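# Slide a card sheet under a slightly tilted crate

## Task

Push the flat card sheet beneath the plastic crate until clearly more than half of the sheet lies under it. It is the sheet that should travel: the crate has to stay near its starting spot and heading the entire time, and the crate and sheet may shift together only a very little. Anything inside the crate must still be inside at the end. Raise the crate a little on one side so the sheet can glide in easily; jamming a large part of the sheet under without that tilt is a failure. The crate must never be lifted clear of the table, and while it is tilted it must not touch any other object on the table; either one is a failure. Holding the crate up at the end is a failure, so release it and pull the grippers away once finished. The result only counts if it stays in place with the robot not supporting it. Nothing may be put or knocked off the table, and loose items can occasionally be nudged by outside pushes.

## Robot and tools

Robot: two arms, left_arm and right_arm, mounted on opposite sides of the table; left_arm's base is on the +y side. The names are labels, not image sides. Each has a parallel gripper whose fingers point along the gripper's own +x axis and close along its y axis. The reported end_effector_position sits between the finger pads, 3 to 4 cm short of the tips.

World frame: origin at the table centre, +z up, table surface at z = +0.020 m. Result lines give each gripper's position (m), orientation as quaternion wxyz, and linear (m/s) and angular (rad/s) velocity in this frame. Reported hand positions can be somewhat wrong, especially at long reach. Joint ranges (rad): waist -3.054..3.054, shoulder 0.000..3.142, elbow 0.000..2.356, wrist pitch -1.571..1.571, wrist yaw -1.571..1.571, wrist roll -3.142..3.142.

Row format (used by execute_actions and move): exactly 14 numbers, each in [-1, 1], always for both arms: left_arm dx, dy, dz, rx, ry, rz, opening, then right_arm dx, dy, dz, rx, ry, rz, opening. The first six per arm are an offset, not a pose: a displacement from that gripper's measured pose at the start of the action, expressed in the gripper's own axes. Scale: 1.0 equals 0.6 m for dx/dy/dz and 180 degrees for the rotation; rx, ry, rz form one rotation vector. Opening is absolute, not an offset: +1 is fully open (0.088 m), empty fingers touch near -0.80, and values below that go no further. Closing fully takes at least about 0.5 s.

execute_actions(actions): a list of actions run in sequence. Each action is a table of 0 to 15 rows; each row lasts one 1/30 s step, and if fewer than 15 rows are given the last one repeats to fill 15 steps (0.5 s). Every row in an action is measured from the pose at that action's start, not from the previous row; the first action of a call starts from the last pose reported in the scene. An empty list just returns state and images. Results may include step readings of positions; HELD with an arm label means that arm's row was partly held back.

move(target, speed, blocking): target is one 14-number row as above, offsets taken from the pose in the scene's latest result that shows one. Each gripper travels a straight line toward its goal, both finishing together, over 0.5 to 10 s (cut off at 10 s if longer). speed is top path speed in m/s, 0.002 to 0.5, default 0.25; rotation is capped at twice that in rad/s. Grippers take the shorter way round. Paths ignore obstacles and the other arm; grippers lag, drift, and may exceed speed near full arm extension. Faster contact hits harder, and aiming further past a contact presses harder. Opening is sent at the start. The result adds a move: line giving the ending (done, off_target, moving, held, fault) and which limits acted, plus each gripper's remaining distance. If only one arm is named, the other finished fine. held means a check blocked that arm's final step; limits=paced means its pose was clipped; limits=held means some steps were blocked en route, after which the arm may surge faster than speed. With blocking=false the result returns after 0.5 s while motion continues; execute_actions and move are refused until a result shows it ended, so use wait or stop first.

wait(seconds): 0 to 10; the arms keep their last command, and it returns early if a running move ends. stop(): brakes a running move (needs stopping distance); fingers keep moving. zoom_image(camera, region): camera is cam_high, cam_low, cam_left_wrist or cam_right_wrist; region [x0, y0, x1, y1] in pixels from the top-left, at most 504 by 504. finished_scene(scene): ends the current scene, given its number; irreversible, and the goal must already hold and persist.

Control details: each step, the commanded pose is limited to within 70 mm and 16 degrees of the measured pose, then damped IK chases it, favouring position over orientation. After an action an arm goes no further than its last clipped pose, so far targets need follow-up commands; Hand target lines show what each arm is driving to. Friction may leave a gripper short or slightly tilted, and tiny moves may not happen; check position and orientation after moves and correct tilt. To keep an arm still, send the offset back to its desired pose in a reply's first call and zeros afterwards, with its intended opening. A pose unreachable line means the clearance check altered or blocked that arm's command.

Gripping: grip_measured uses the opening scale; to hold something, command a value clearly below it (lower squeezes harder). Readings may be off about 1 mm per gripper. Pad force tops out near 34 N; fast closing can press harder or spring open.

Hazards: don't let the arms collide or push on each other. Contact torque reaching a joint's limit (N m: waist 18.2, shoulder 22.5, elbow 22.4, wrist pitch 5.92, wrist yaw 5.9, wrist roll 5.54, held weight included) freezes that arm for 10 s and drops the rest of the call. Holding loads heats motors: MOTOR HOT from 50 °C, OVER-TEMPERATURE FAULT at 95 °C, and power loss if it doesn't cool. Avoid drops, slips, slams, hard hits and hard pushes; keep the crate's lift small and grounded on one edge, and keep everything on the table.

Cameras: cam_high, cam_low, cam_left_wrist, cam_right_wrist, each 504x504, returned in that order; calibration (K, distortion, T_world_to_cam) is given in pinhole+radial OpenCV form and may be off by a few degrees and millimetres.

Each tool is called after "Request:" as name([rows], argument=value, ...), one row to a line, values as JSON.

## Session

Request:
execute_actions(actions=[])

Scene clock: 0.00 s.
left_arm: end_effector_position=(+0.2500, +0.4974, +0.1989) grip_measured=+0.825 end_effector_quat_wxyz=(+0.808, -0.382, +0.218, -0.392) end_effector_velocity=(-0.000, -0.000, -0.001) end_effector_angular_velocity=(-0.015, +0.025, +0.006) | right_arm: end_effector_position=(-0.2462, -0.3247, +0.2664) grip_measured=+0.848 end_effector_quat_wxyz=(+0.236, -0.455, -0.018, +0.858) end_effector_velocity=(+0.003, -0.001, -0.003) end_effector_angular_velocity=(-0.014, -0.005, -0.004)
Joint positions: left_arm=[ 1.545  1.649  0.106  1.338  1.308 -0.711  0.079] | right_arm=[ 0.911  1.621  1.119 -0.395  0.15  -0.212  0.081]
Joint velocities: left_arm=[-0.002 -0.002 -0.002 -0.007 -0.007 -0.022  0.   ] | right_arm=[-0.002 -0.002 -0.007 -0.007 -0.007  0.007  0.   ]
Heat: left arm: hottest waist 20 °C (+0.0 °C/min); right arm: hottest wrist pitch 21 °C (+0.0 °C/min).
Hand target (left_arm): +0.250, +0.497, +0.199; +0.808, -0.382, +0.218, -0.392
Hand target (right_arm): -0.246, -0.325, +0.266; +0.236, -0.455, -0.018, +0.858

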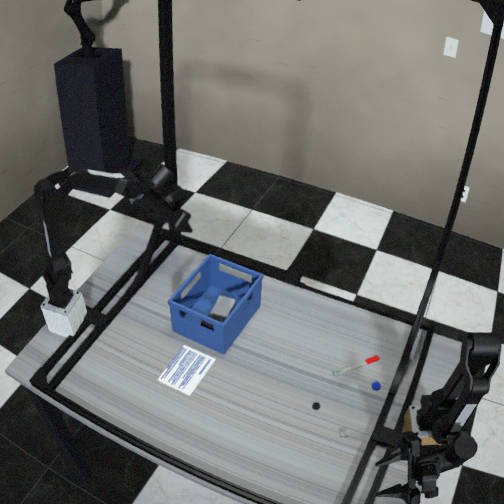

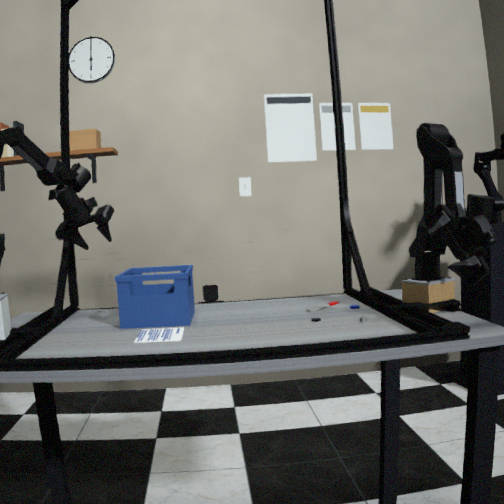

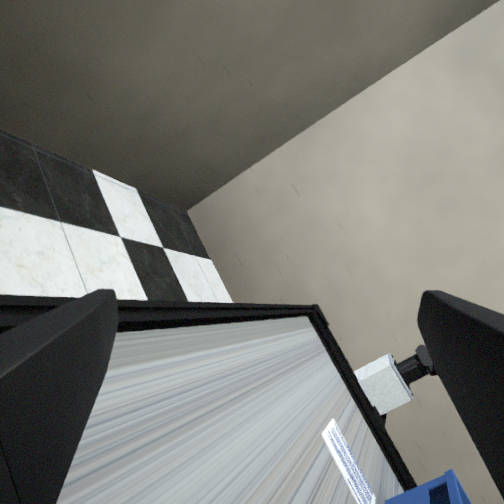

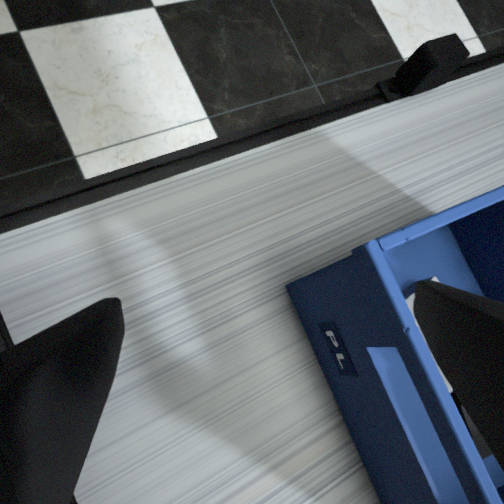

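Request:
zoom_image(camera="cam_high", region=[130, 240, 290, 400])

Request:
zoom_image(camera="cam_low", region=[90, 240, 230, 360])

Region (130, 240, 290, 400) of cam_high's 504x504 image, scaled by 3.150, with more detail than that image has.

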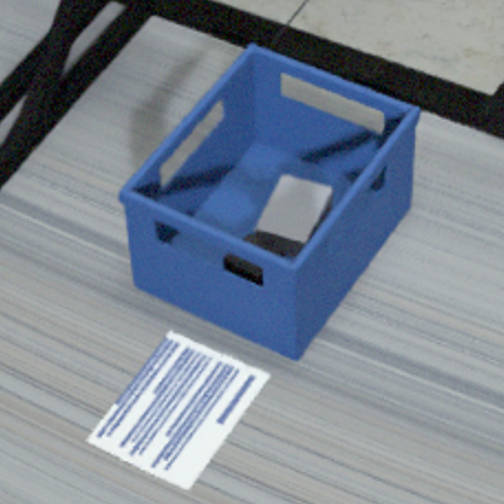

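Region (90, 240, 230, 360) of cam_low's 504x504 image, scaled by 3.600, with more detail than that image has; it fills the top 432 rows of this view, and the rest is white.

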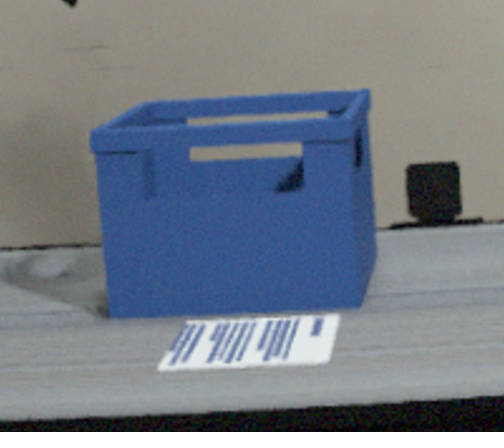

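Request:
move(target=[0.43,-0.343,-0.404,0.368,0.375,-0.031,-1,-0.09,-0.39,-0.273,0.378,0.227,-0.051,0.3])

Scene clock: 26.70 s.
left_arm: end_effector_position=(+0.1492, +0.1027, +0.2052) grip_measured=-0.807 end_effector_quat_wxyz=(+0.616, +0.343, +0.350, -0.616) end_effector_velocity=(-0.000, +0.000, -0.002) end_effector_angular_velocity=(+0.027, +0.008, +0.007) | right_arm: end_effector_position=(+0.0001, -0.1719, +0.2752) grip_measured=+0.300 end_effector_quat_wxyz=(+0.502, -0.500, +0.490, +0.507) end_effector_velocity=(-0.000, -0.000, +0.001) end_effector_angular_velocity=(-0.004, +0.006, +0.005)
Joint positions: left_arm=[-0.025  1.964  1.518 -0.614  0.201  0.325  0.   ] | right_arm=[ 0.118  1.984  1.8   -1.369  0.01   0.272  0.054]
Joint velocities: left_arm=[-0.002  0.017  0.027 -0.037 -0.007 -0.007  0.   ] | right_arm=[-0.002  0.002  0.007 -0.007 -0.007 -0.007  0.   ]
Heat: left arm: hottest wrist pitch 22 °C (+4.5 °C/min); right arm: hottest elbow 24 °C (+6.7 °C/min).
Hand target (left_arm): +0.150, +0.099, +0.203; +0.614, +0.347, +0.349, -0.617
Hand target (right_arm): +0.000, -0.170, +0.269; +0.501, -0.503, +0.496, +0.500
Off the commanded pose (left_arm): 0.007 m, 1 deg.
Off the commanded pose (right_arm): 0.006 m, 1 deg.
move: done
camera_calibration (this result's frames):
cam_left_wrist: T_world_to_cam=[[-0.996817, -0.0307679, 0.0735506, 0.141968], [-0.0423496, 0.985963, -0.161506, -0.0339166], [-0.067549, -0.164106, -0.984127, 0.307547], [0, 0, 0, 1]] pos_world=[0.160854, 0.088279, 0.286746]
cam_right_wrist: T_world_to_cam=[[0.998549, -0.00481201, 0.0536299, -0.0116145], [-0.023253, -0.936875, 0.348891, -0.232356], [0.0485656, -0.349632, -0.935628, 0.282654], [0, 0, 0, 1]] pos_world=[-0.0075326, -0.11892, 0.346148]

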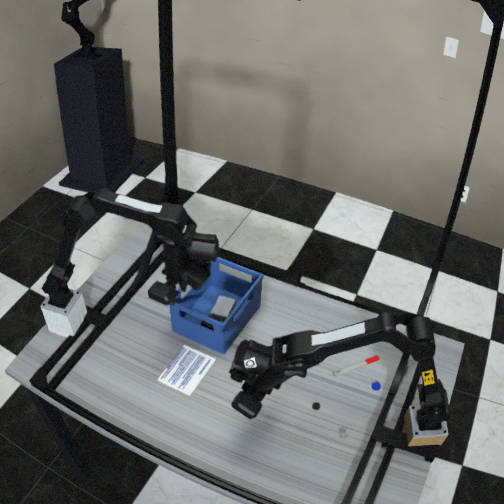

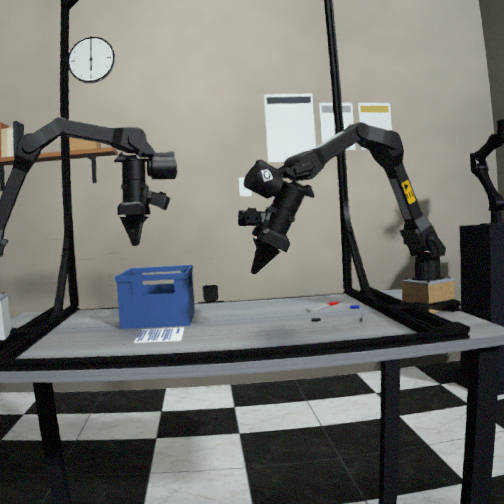

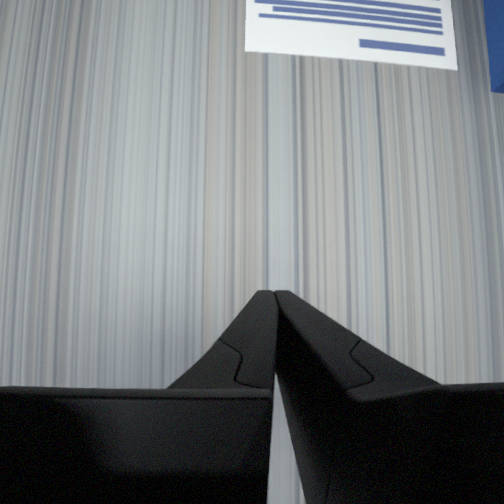

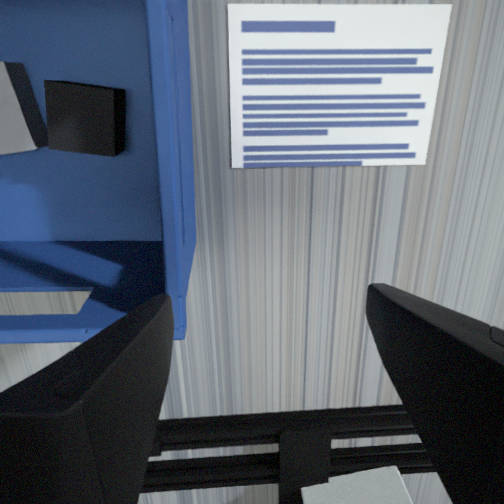

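Request:
move(target=[0.31,-0.05,0.154,0,-0.083,0,-1,0.12,0.067,0.033,0,0,0,0.3])

Scene clock: 34.13 s.
left_arm: end_effector_position=(+0.1172, -0.0708, +0.1018) grip_measured=-0.807 end_effector_quat_wxyz=(+0.657, +0.259, +0.262, -0.658) end_effector_velocity=(-0.006, +0.005, -0.017) end_effector_angular_velocity=(+0.042, +0.031, -0.013) | right_arm: end_effector_position=(-0.0403, -0.1490, +0.2147) grip_measured=+0.300 end_effector_quat_wxyz=(+0.505, -0.491, +0.486, +0.517) end_effector_velocity=(+0.001, -0.002, +0.000) end_effector_angular_velocity=(-0.009, +0.004, +0.005)
Joint positions: left_arm=[-0.183  2.576  1.971 -0.163  0.169  0.153  0.   ] | right_arm=[ 0.195  2.112  1.749 -1.162  0.01   0.347  0.054]
Joint velocities: left_arm=[-0.002  0.022 -0.002 -0.022  0.022 -0.007  0.   ] | right_arm=[-0.002 -0.002 -0.002 -0.007 -0.007 -0.007 -0.   ]
Heat: left arm: hottest elbow 23 °C (+5.3 °C/min); right arm: hottest shoulder 24 °C (+5.3 °C/min).
Hand target (left_arm): +0.118, -0.072, +0.094; +0.657, +0.259, +0.267, -0.656
Hand target (right_arm): -0.040, -0.151, +0.204; +0.502, -0.500, +0.491, +0.507
Off the commanded pose (left_arm): 0.008 m, 1 deg.
Off the commanded pose (right_arm): 0.012 m, 2 deg.
move: off_target (right_arm)
camera_calibration (this result's frames):
cam_left_wrist: T_world_to_cam=[[-0.997144, -0.00682377, 0.0752207, 0.113914], [-0.0378282, 0.90712, -0.419168, 0.139198], [-0.0653739, -0.420817, -0.904787, 0.148634], [0, 0, 0, 1]] pos_world=[0.128571, -0.0629445, 0.184261]
cam_right_wrist: T_world_to_cam=[[0.99912, -0.00334992, 0.0418111, 0.0348721], [-0.0167493, -0.945748, 0.324469, -0.186484], [0.0384559, -0.324883, -0.944972, 0.241356], [0, 0, 0, 1]] pos_world=[-0.0472464, -0.0978376, 0.287125]

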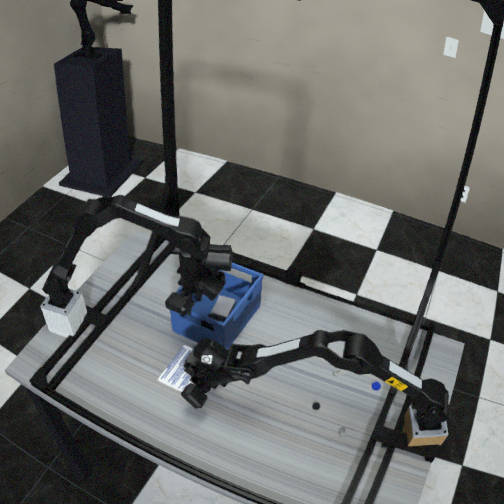

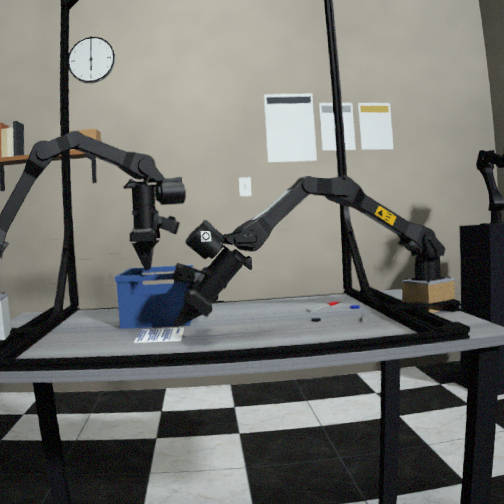

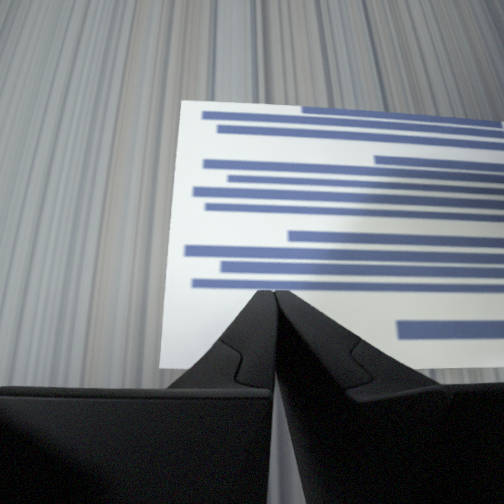

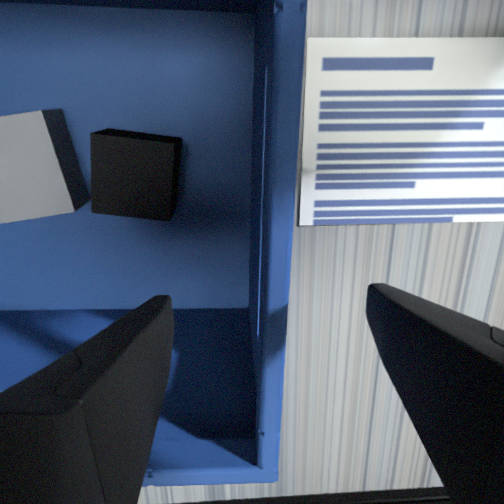

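Request:
move(target=[0.04,0.06,0.03,0,0,-0.17,-1,0.085,0,0,0,0.01,0,0.3], speed=0.12)

Scene clock: 39.63 s.
left_arm: end_effector_position=(+0.1518, -0.0985, +0.1042) grip_measured=-0.807 end_effector_quat_wxyz=(+0.550, +0.123, +0.254, -0.786) end_effector_velocity=(-0.001, -0.003, +0.006) end_effector_angular_velocity=(-0.013, +0.024, +0.009) | right_arm: end_effector_position=(-0.0433, -0.1431, +0.1761) grip_measured=+0.300 end_effector_quat_wxyz=(+0.503, -0.489, +0.488, +0.519) end_effector_velocity=(-0.004, -0.001, +0.000) end_effector_angular_velocity=(-0.001, +0.022, +0.025)
Joint positions: left_arm=[-0.037  2.835  2.34  -0.161  0.686  0.149  0.   ] | right_arm=[ 0.194  2.165  1.676 -1.034  0.001  0.347  0.054]
Joint velocities: left_arm=[-0.002 -0.002  0.002  0.022  0.007 -0.037  0.   ] | right_arm=[ 0.002 -0.002 -0.002  0.007 -0.022 -0.022 -0.   ]
Heat: left arm: hottest elbow 24 °C (+6.1 °C/min); right arm: hottest shoulder 25 °C (+6.1 °C/min).
Hand target (left_arm): +0.153, -0.099, +0.098; -0.550, -0.120, -0.257, +0.786
Hand target (right_arm): -0.041, -0.147, +0.164; +0.498, -0.499, +0.494, +0.510
Off the commanded pose (left_arm): 0.006 m, 15 deg.
Off the commanded pose (right_arm): 0.013 m, 2 deg.
joint sent to its limit (left arm) — the command would take joint 3 (elbow) past its upper limit, so that joint was sent only as far as its limit.
move: off_target (left_arm, right_arm)
camera_calibration (this result's frames):
cam_left_wrist: T_world_to_cam=[[-0.904324, 0.271023, 0.329765, 0.134761], [0.0243386, 0.804043, -0.594073, 0.165254], [-0.426153, -0.529208, -0.733711, 0.167661], [0, 0, 0, 1]] pos_world=[0.189295, -0.0806674, 0.176749]
cam_right_wrist: T_world_to_cam=[[0.999445, -0.00446437, 0.0330171, 0.0409647], [-0.0149626, -0.945571, 0.325072, -0.168497], [0.0297687, -0.325386, -0.945113, 0.206473], [0, 0, 0, 1]] pos_world=[-0.0496095, -0.0919593, 0.248561]

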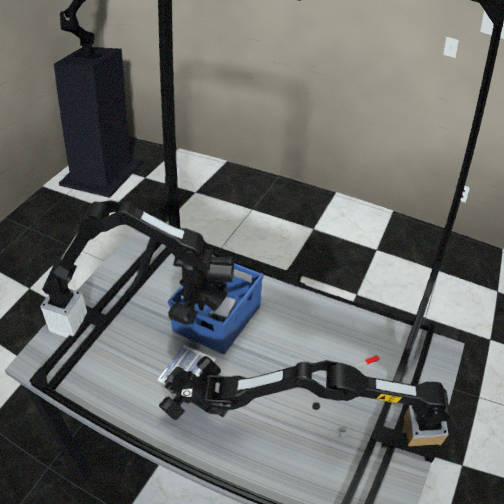

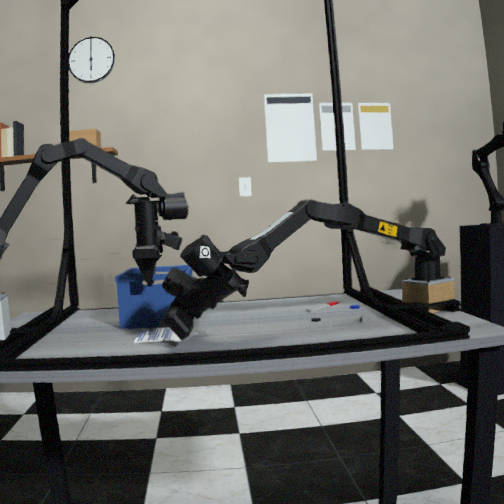

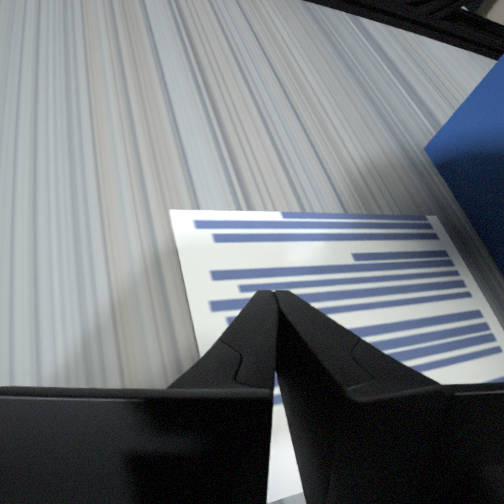

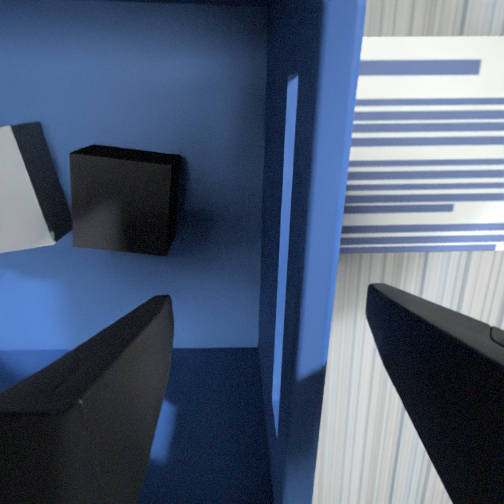

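Request:
move(target=[-0.223,-0.17,-0.08,0.096,-0.124,-0.022,-1,-0.11,0,0,0,0,0,0.3])

Request:
move(target=[0.09,-0.2,0,0,0,0,-1,0,-0.27,0.03,0,0,0.14,-1])

Scene clock: 52.67 s.
left_arm: end_effector_position=(+0.1018, +0.0601, +0.1483) grip_measured=-0.807 end_effector_quat_wxyz=(+0.535, +0.044, +0.031, -0.843) end_effector_velocity=(+0.002, +0.001, -0.001) end_effector_angular_velocity=(+0.005, +0.011, +0.036) | right_arm: end_effector_position=(-0.0417, -0.1471, +0.2363) grip_measured=+0.300 end_effector_quat_wxyz=(+0.501, -0.493, +0.490, +0.515) end_effector_velocity=(+0.000, -0.001, +0.003) end_effector_angular_velocity=(-0.000, +0.007, +0.005)
Joint positions: left_arm=[0.026 2.322 1.038 1.118 0.87  0.122 0.   ] | right_arm=[ 0.194  2.124  1.854 -1.266  0.001  0.347  0.054]
Joint velocities: left_arm=[-0.002 -0.002 -0.017  0.022 -0.037 -0.022  0.   ] | right_arm=[-0.002 -0.007  0.002 -0.007 -0.007 -0.007  0.   ]
Heat: left arm: hottest shoulder 27 °C (+8.0 °C/min); right arm: hottest shoulder 27 °C (+6.8 °C/min).
Hand target (left_arm): +0.102, +0.062, +0.155; -0.537, -0.041, -0.027, +0.842
Hand target (right_arm): -0.042, -0.146, +0.242; +0.503, -0.489, +0.488, +0.519
Off the commanded pose (left_arm): 0.006 m, 1 deg.
Off the commanded pose (right_arm): 0.006 m, 1 deg.
move: done
camera_calibration (this result's frames):
cam_left_wrist: T_world_to_cam=[[-0.887162, 0.456922, 0.0645443, 0.0583976], [0.163693, 0.442384, -0.88176, 0.115383], [-0.431449, -0.771699, -0.467262, 0.238275], [0, 0, 0, 1]] pos_world=[0.135724, 0.10615, 0.209307]
cam_right_wrist: T_world_to_cam=[[0.999272, -0.00362843, 0.0379712, 0.0362213], [-0.0162274, -0.941329, 0.337099, -0.194069], [0.0345203, -0.33747, -0.940703, 0.259368], [0, 0, 0, 1]] pos_world=[-0.0482976, -0.0950225, 0.308033]

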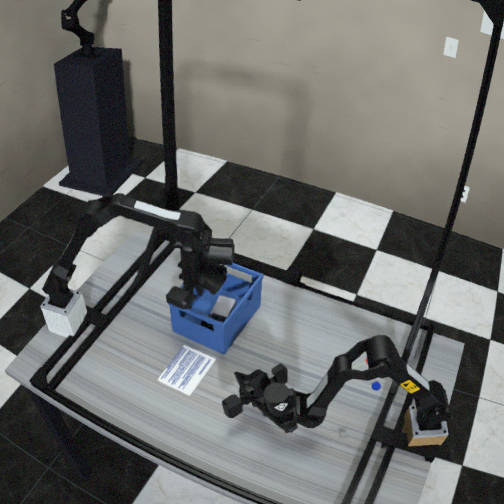

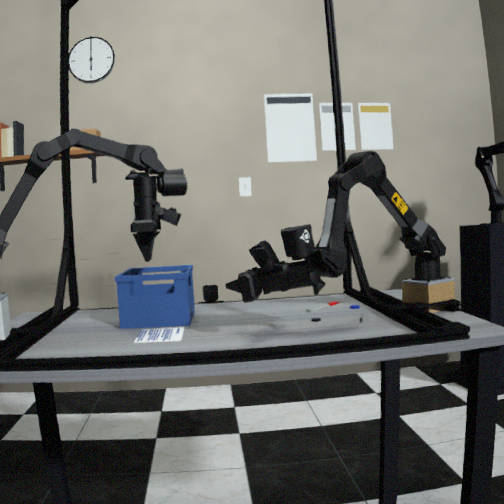

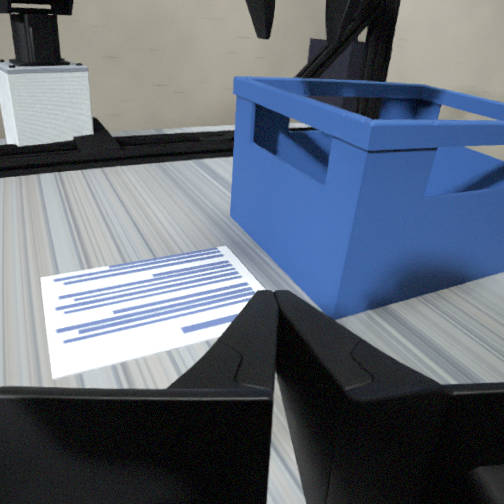

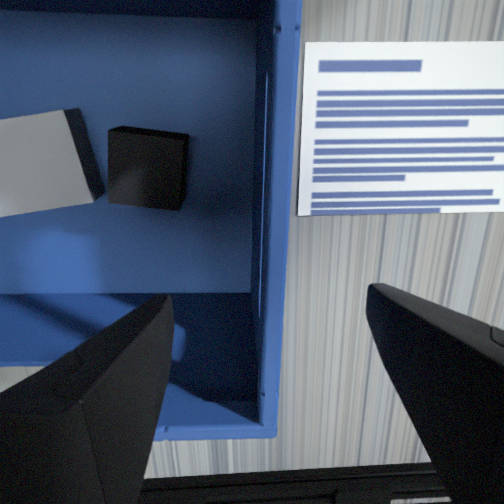

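Scene clock: 54.10 s.
left_arm: end_effector_position=(-0.0288, +0.0618, +0.1376) grip_measured=-0.807 end_effector_quat_wxyz=(+0.535, +0.046, +0.034, -0.843) end_effector_velocity=(-0.000, +0.001, -0.004) end_effector_angular_velocity=(+0.025, +0.008, +0.006) | right_arm: end_effector_position=(+0.1199, -0.1283, +0.2413) grip_measured=-0.785 end_effector_quat_wxyz=(+0.385, -0.373, +0.580, +0.613) end_effector_velocity=(-0.004, +0.000, +0.008) end_effector_angular_velocity=(+0.014, +0.036, +0.016)
Joint positions: left_arm=[-0.31   2.299  0.872  1.295  0.538  0.059  0.   ] | right_arm=[-0.358  2.143  1.846 -1.321 -0.439 -0.221  0.001]
Joint velocities: left_arm=[-0.002 -0.002 -0.002 -0.022 -0.007 -0.007  0.   ] | right_arm=[-0.002 -0.002  0.017 -0.022 -0.037 -0.022 -0.   ]
Heat: left arm: hottest shoulder 28 °C (+8.9 °C/min); right arm: hottest shoulder 27 °C (+6.7 °C/min).
Hand target (left_arm): -0.030, +0.063, +0.144; -0.535, -0.042, -0.031, +0.843
Hand target (right_arm): +0.120, -0.127, +0.234; +0.378, -0.376, +0.586, +0.610
Off the commanded pose (left_arm): 0.006 m, 0 deg.
Off the commanded pose (right_arm): 0.006 m, 1 deg.
move: done
camera_calibration (this result's frames):
cam_left_wrist: T_world_to_cam=[[-0.886733, 0.457148, 0.0687012, -0.0580664], [0.163742, 0.449575, -0.878106, 0.125606], [-0.432311, -0.767397, -0.473508, 0.178808], [0, 0, 0, 1]] pos_world=[0.00524427, 0.107292, 0.198952]
cam_right_wrist: T_world_to_cam=[[0.924762, 0.0103558, -0.380406, -0.0136784], [0.135186, -0.943368, 0.302954, -0.185628], [-0.355726, -0.331585, -0.873791, 0.296236], [0, 0, 0, 1]] pos_world=[0.143122, -0.0767468, 0.309882]

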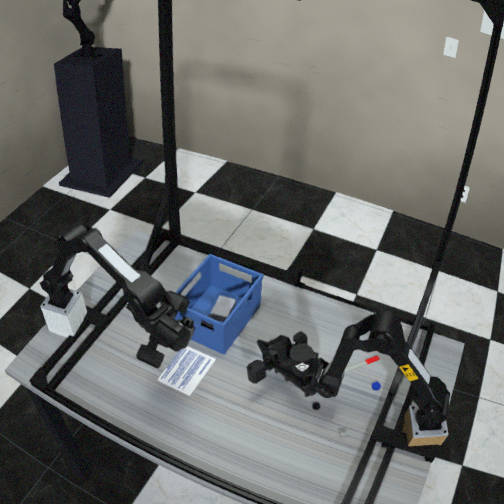

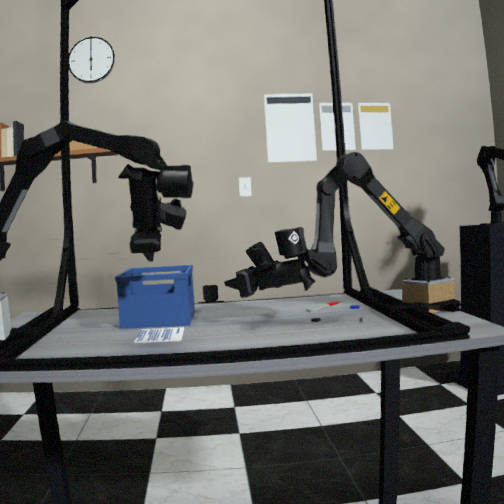

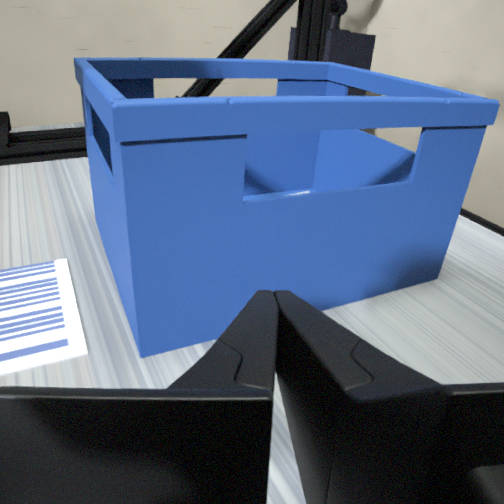

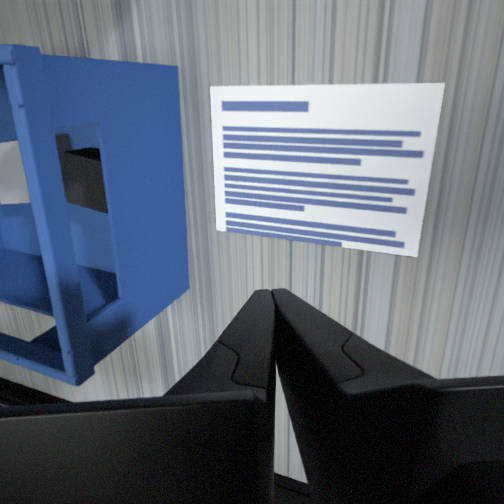

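Request:
move(target=[0.07,-0.09,0.03,0,-0.02,0.09,-1,0.185,-0.115,0.025,0,0.01,0,-1])

Scene clock: 58.63 s.
left_arm: end_effector_position=(-0.0946, +0.0473, +0.1553) grip_measured=-0.807 end_effector_quat_wxyz=(+0.649, +0.023, +0.009, -0.761) end_effector_velocity=(+0.004, -0.002, +0.004) end_effector_angular_velocity=(-0.011, +0.009, +0.025) | right_arm: end_effector_position=(+0.1331, -0.1062, +0.1212) grip_measured=-0.785 end_effector_quat_wxyz=(+0.379, -0.380, +0.582, +0.610) end_effector_velocity=(-0.003, -0.003, +0.002) end_effector_angular_velocity=(-0.012, +0.011, +0.009)
Joint positions: left_arm=[-0.605  2.302  0.896  1.359 -0.036  0.015  0.   ] | right_arm=[-0.376  2.375  1.746 -1.017 -0.432 -0.253  0.001]
Joint velocities: left_arm=[ 0.002 -0.002  0.002  0.007 -0.022 -0.007  0.   ] | right_arm=[ 0.002 -0.002  0.002 -0.022 -0.007 -0.007 -0.   ]
Heat: left arm: hottest shoulder 28 °C (+8.2 °C/min); right arm: hottest shoulder 27 °C (+6.1 °C/min).
Hand target (left_arm): -0.096, +0.045, +0.152; +0.649, +0.022, +0.012, -0.760
Hand target (right_arm): +0.134, -0.107, +0.112; +0.375, -0.383, +0.586, +0.607
Off the commanded pose (left_arm): 0.005 m, 0 deg.
Off the commanded pose (right_arm): 0.009 m, 1 deg.
move: off_target (right_arm)
camera_calibration (this result's frames):
cam_left_wrist: T_world_to_cam=[[-0.979542, 0.197053, 0.0408283, -0.103201], [0.0453838, 0.413973, -0.909157, 0.153732], [-0.196054, -0.888705, -0.414447, 0.166508], [0, 0, 0, 1]] pos_world=[-0.0754219, 0.104672, 0.212989]
cam_right_wrist: T_world_to_cam=[[0.925476, 0.0146805, -0.378522, -0.0716432], [0.144611, -0.937262, 0.317218, -0.132508], [-0.350118, -0.348316, -0.869536, 0.200262], [0, 0, 0, 1]] pos_world=[0.155581, -0.0533883, 0.189051]

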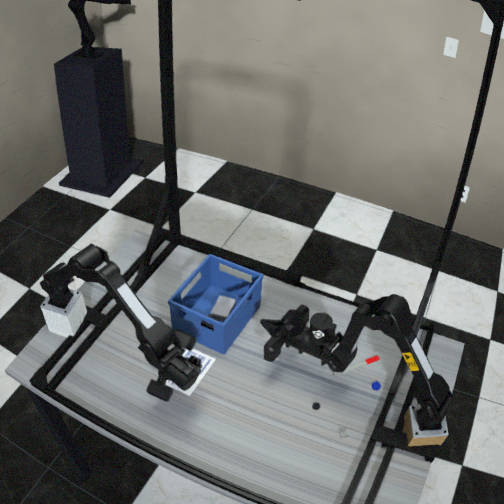

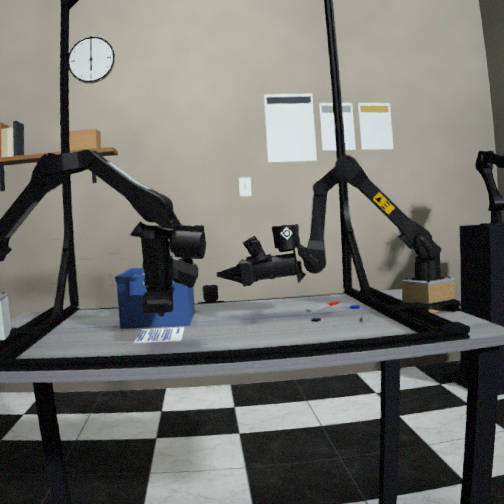

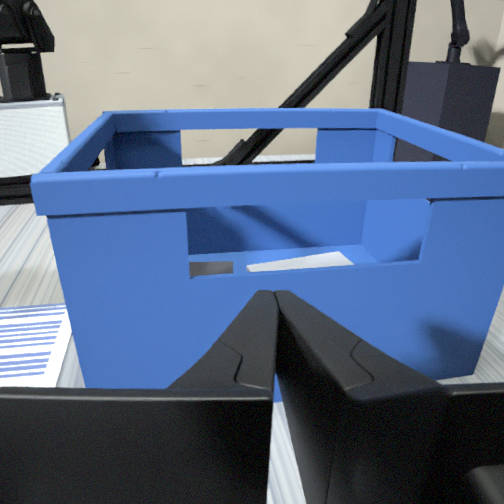

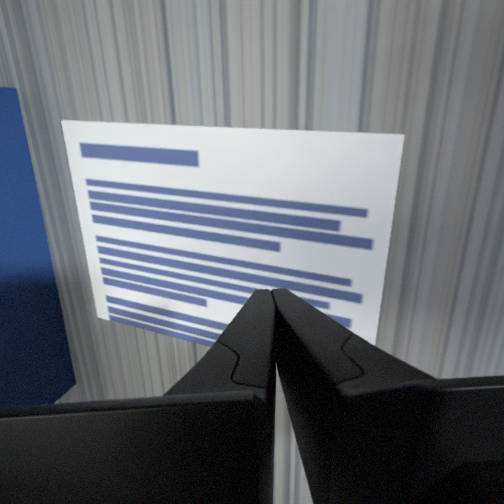

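Request:
move(target=[0.075,0,-0.025,0,0,0,-1,0.055,-0.035,0,0,0,0,-1], speed=0.1)

Request:
zoom_image(camera="cam_low", region=[100, 230, 280, 360])

Scene clock: 61.67 s.
left_arm: end_effector_position=(-0.1022, +0.0059, +0.1433) grip_measured=-0.807 end_effector_quat_wxyz=(+0.649, +0.020, +0.007, -0.761) end_effector_velocity=(-0.000, -0.001, -0.009) end_effector_angular_velocity=(+0.039, +0.014, +0.006) | right_arm: end_effector_position=(+0.1377, -0.0998, +0.0938) grip_measured=-0.785 end_effector_quat_wxyz=(+0.386, -0.376, +0.574, +0.616) end_effector_velocity=(-0.001, -0.006, +0.000) end_effector_angular_velocity=(-0.022, +0.013, +0.004)
Joint positions: left_arm=[-0.603  2.423  1.103  1.28  -0.034  0.015  0.   ] | right_arm=[-0.384  2.428  1.728 -0.921 -0.432 -0.258  0.001]
Joint velocities: left_arm=[-0.002  0.007  0.007 -0.037 -0.007 -0.022  0.   ] | right_arm=[-0.002 -0.002 -0.007 -0.022 -0.007 -0.007  0.   ]
Heat: left arm: hottest shoulder 28 °C (+8.0 °C/min); right arm: hottest shoulder 28 °C (+7.0 °C/min).
Hand target (left_arm): -0.101, +0.004, +0.138; +0.649, +0.023, +0.009, -0.761
Hand target (right_arm): +0.138, -0.105, +0.083; +0.379, -0.380, +0.582, +0.610
Off the commanded pose (left_arm): 0.006 m, 0 deg.
Off the commanded pose (right_arm): 0.013 m, 1 deg.
move: off_target (right_arm)
camera_calibration (this result's frames):
cam_left_wrist: T_world_to_cam=[[-0.979413, 0.197685, 0.0408713, -0.101941], [0.044335, 0.408175, -0.911827, 0.160628], [-0.196937, -0.891243, -0.408536, 0.122372], [0, 0, 0, 1]] pos_world=[-0.0828647, 0.0636507, 0.200625]
cam_right_wrist: T_world_to_cam=[[0.927414, 0.0218517, -0.373396, -0.0863671], [0.140803, -0.945253, 0.2944, -0.116561], [-0.346521, -0.325606, -0.879718, 0.183064], [0, 0, 0, 1]] pos_world=[0.159946, -0.0486856, 0.163111]

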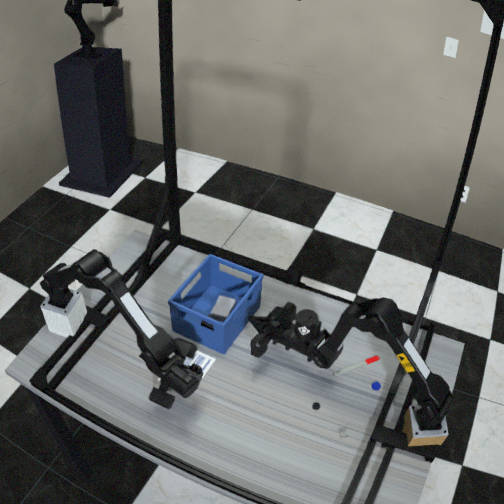

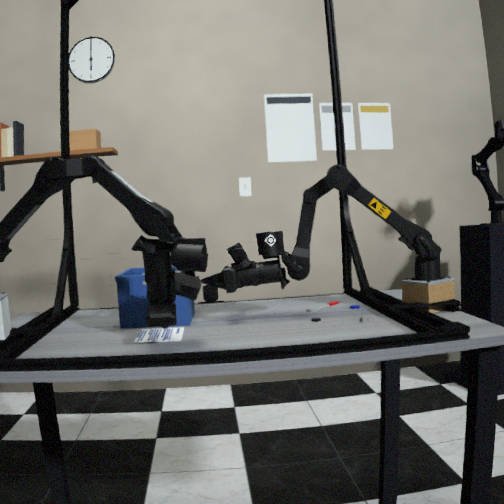

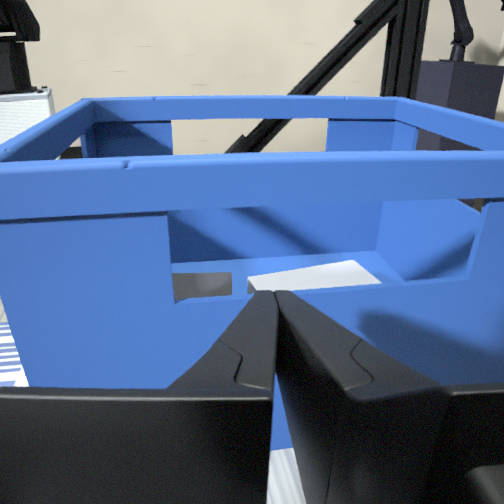

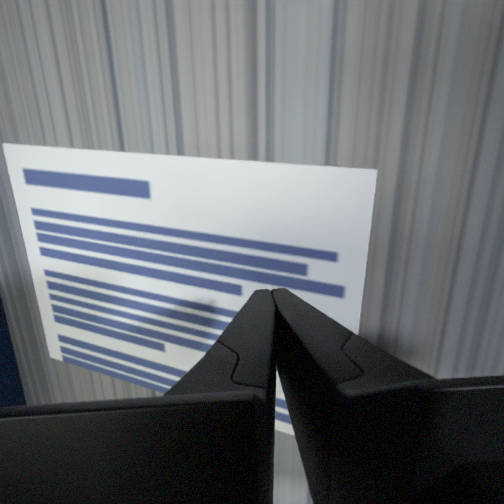

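Region (100, 230, 280, 360) of cam_low's 504x504 image, scaled by 2.800, with more detail than that image has.

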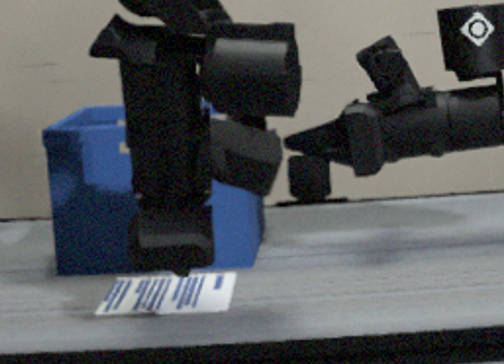

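Request:
move(target=[0.085,0,0.0,0,-0.04,0,-1,0,0,-0.02,0,0.01,0,-1], speed=0.06)

Scene clock: 65.40 s.
left_arm: end_effector_position=(-0.1111, -0.0420, +0.1465) grip_measured=-0.807 end_effector_quat_wxyz=(+0.648, -0.030, -0.033, -0.761) end_effector_velocity=(-0.001, -0.003, +0.003) end_effector_angular_velocity=(-0.006, +0.009, +0.004) | right_arm: end_effector_position=(+0.1367, -0.1096, +0.0897) grip_measured=-0.785 end_effector_quat_wxyz=(+0.376, -0.385, +0.582, +0.610) end_effector_velocity=(+0.002, -0.001, +0.002) end_effector_angular_velocity=(+0.005, -0.007, +0.018)
Joint positions: left_arm=[-0.602  2.601  1.383  1.307 -0.03   0.015  0.   ] | right_arm=[-0.384  2.427  1.706 -0.937 -0.426 -0.271  0.001]
Joint velocities: left_arm=[-0.002  0.002  0.017 -0.007 -0.007 -0.007  0.   ] | right_arm=[-0.002 -0.007 -0.002 -0.007  0.007 -0.022 -0.   ]
Heat: left arm: hottest shoulder 28 °C (+7.1 °C/min); right arm: hottest shoulder 29 °C (+8.1 °C/min).
Hand target (left_arm): -0.110, -0.044, +0.141; +0.648, -0.027, -0.034, -0.760
Hand target (right_arm): +0.138, -0.112, +0.093; +0.377, -0.386, +0.580, +0.610
Off the commanded pose (left_arm): 0.006 m, 0 deg.
Off the commanded pose (right_arm): 0.004 m, 0 deg.
move: done
camera_calibration (this result's frames):
cam_left_wrist: T_world_to_cam=[[-0.977974, 0.204998, 0.0392879, -0.100678], [0.0223522, 0.29, -0.956766, 0.182697], [-0.207528, -0.934813, -0.288194, 0.0585059], [0, 0, 0, 1]] pos_world=[-0.0904027, 0.0223488, 0.195615]
cam_right_wrist: T_world_to_cam=[[0.92653, 0.0208807, -0.37564, -0.0865188], [0.152043, -0.934072, 0.323097, -0.127438], [-0.344129, -0.356473, -0.868621, 0.171188], [0, 0, 0, 1]] pos_world=[0.158449, -0.0562062, 0.157372]

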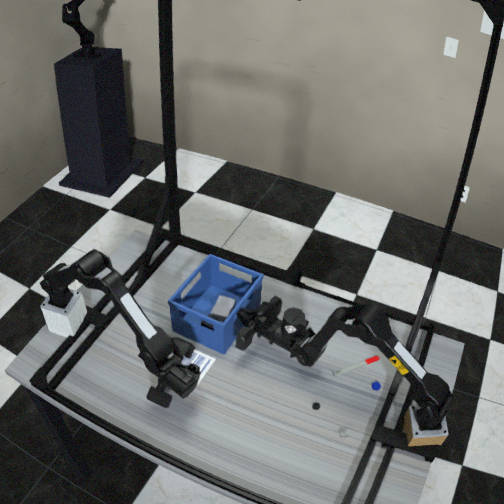

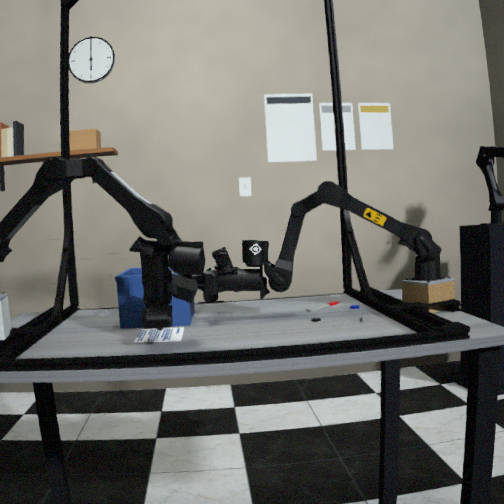

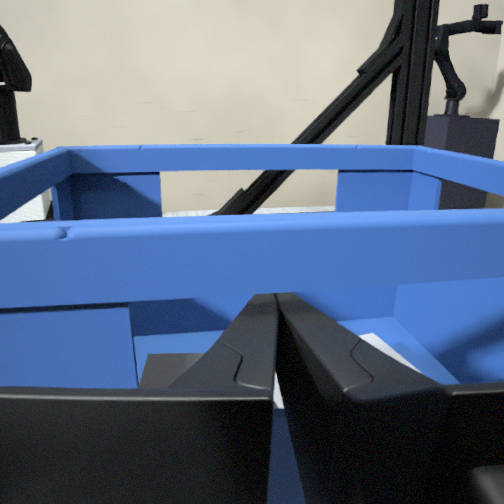

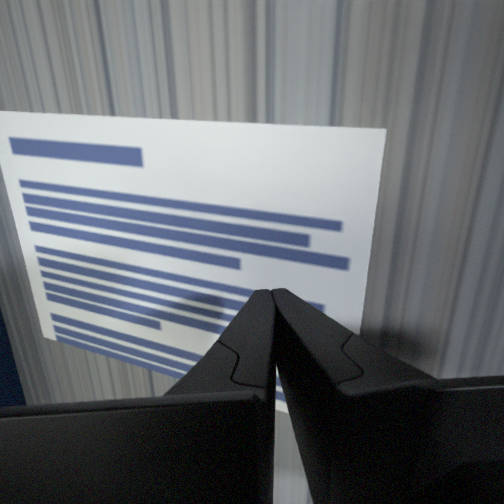

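Tip is in. Lift (up ~4cm, forward ~2.5cm) and lower the right.

Request:
move(target=[0.045,0.006,0.065,0,0,0,-1,0.05,-0.03,0,0,0,0,-1], speed=0.04)

Request:
zoom_image(camera="cam_low", region=[100, 230, 280, 360])

Scene clock: 69.67 s.
left_arm: end_effector_position=(-0.1114, -0.0586, +0.1537) grip_measured=-0.807 end_effector_quat_wxyz=(+0.649, -0.003, -0.012, -0.761) end_effector_velocity=(-0.001, -0.002, +0.001) end_effector_angular_velocity=(+0.008, +0.006, +0.005) | right_arm: end_effector_position=(+0.1401, -0.1016, +0.0695) grip_measured=-0.785 end_effector_quat_wxyz=(+0.384, -0.380, +0.572, +0.617) end_effector_velocity=(-0.000, -0.002, +0.001) end_effector_angular_velocity=(-0.003, +0.008, +0.004)
Joint positions: left_arm=[-0.596  2.569  1.449  1.14  -0.025  0.015  0.   ] | right_arm=[-0.389  2.474  1.706 -0.859 -0.427 -0.274  0.001]
Joint velocities: left_arm=[-0.002 -0.002  0.012 -0.022 -0.007 -0.007  0.   ] | right_arm=[-0.002 -0.002 -0.002 -0.007 -0.007 -0.007 -0.   ]
Heat: left arm: hottest shoulder 29 °C (+8.0 °C/min); right arm: hottest shoulder 30 °C (+8.0 °C/min).
Hand target (left_arm): -0.112, -0.065, +0.188; +0.648, -0.030, -0.034, -0.761
Hand target (right_arm): +0.140, -0.109, +0.055; +0.376, -0.385, +0.582, +0.610
Off the commanded pose (left_arm): 0.035 m, 4 deg.
Off the commanded pose (right_arm): 0.016 m, 2 deg.
move: off_target (left_arm, right_arm)
camera_calibration (this result's frames):
cam_left_wrist: T_world_to_cam=[[-0.978723, 0.201209, 0.0401985, -0.0982847], [0.0342701, 0.353461, -0.934821, 0.196085], [-0.202303, -0.913554, -0.352836, 0.056843], [0, 0, 0, 1]] pos_world=[-0.0914139, 0.00239635, 0.207312]
cam_right_wrist: T_world_to_cam=[[0.928645, 0.0303957, -0.369722, -0.0972259], [0.148271, -0.943982, 0.29481, -0.112424], [-0.34005, -0.328593, -0.881131, 0.160833], [0, 0, 0, 1]] pos_world=[0.161649, -0.0503228, 0.138912]

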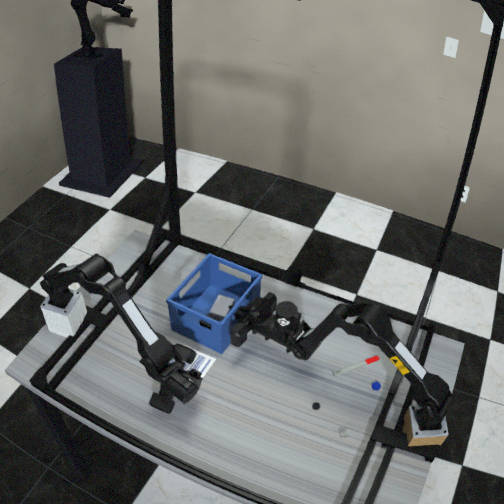

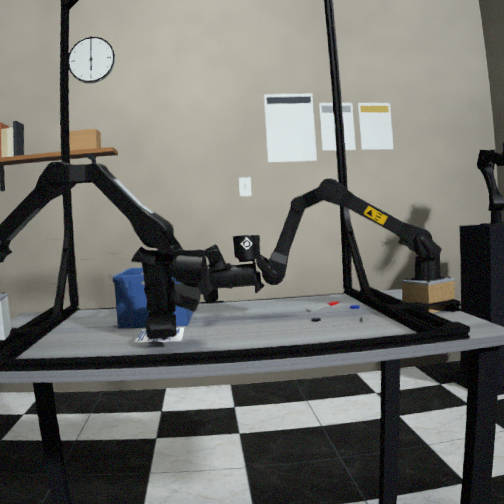

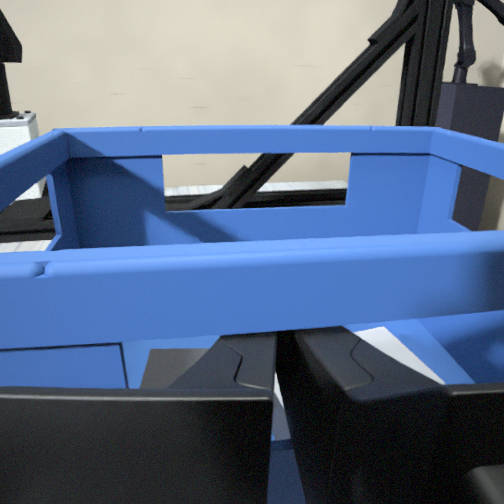

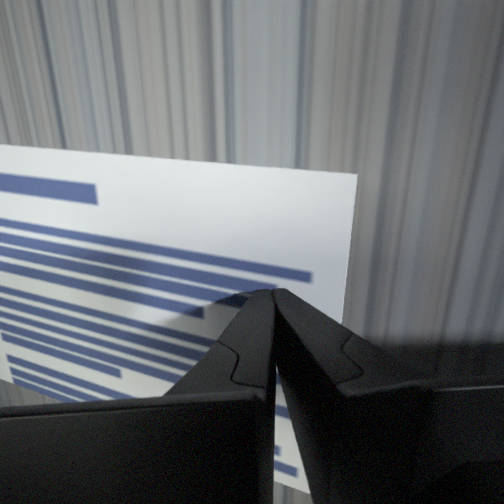

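Region (100, 230, 280, 360) of cam_low's 504x504 image, scaled by 2.800, with more detail than that image has.

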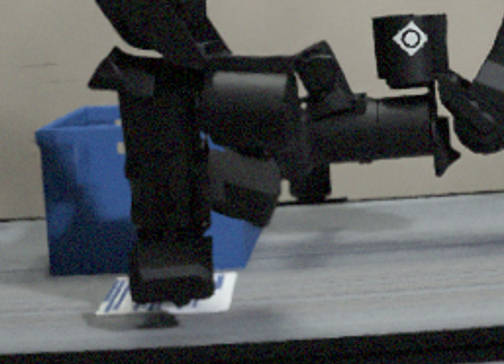

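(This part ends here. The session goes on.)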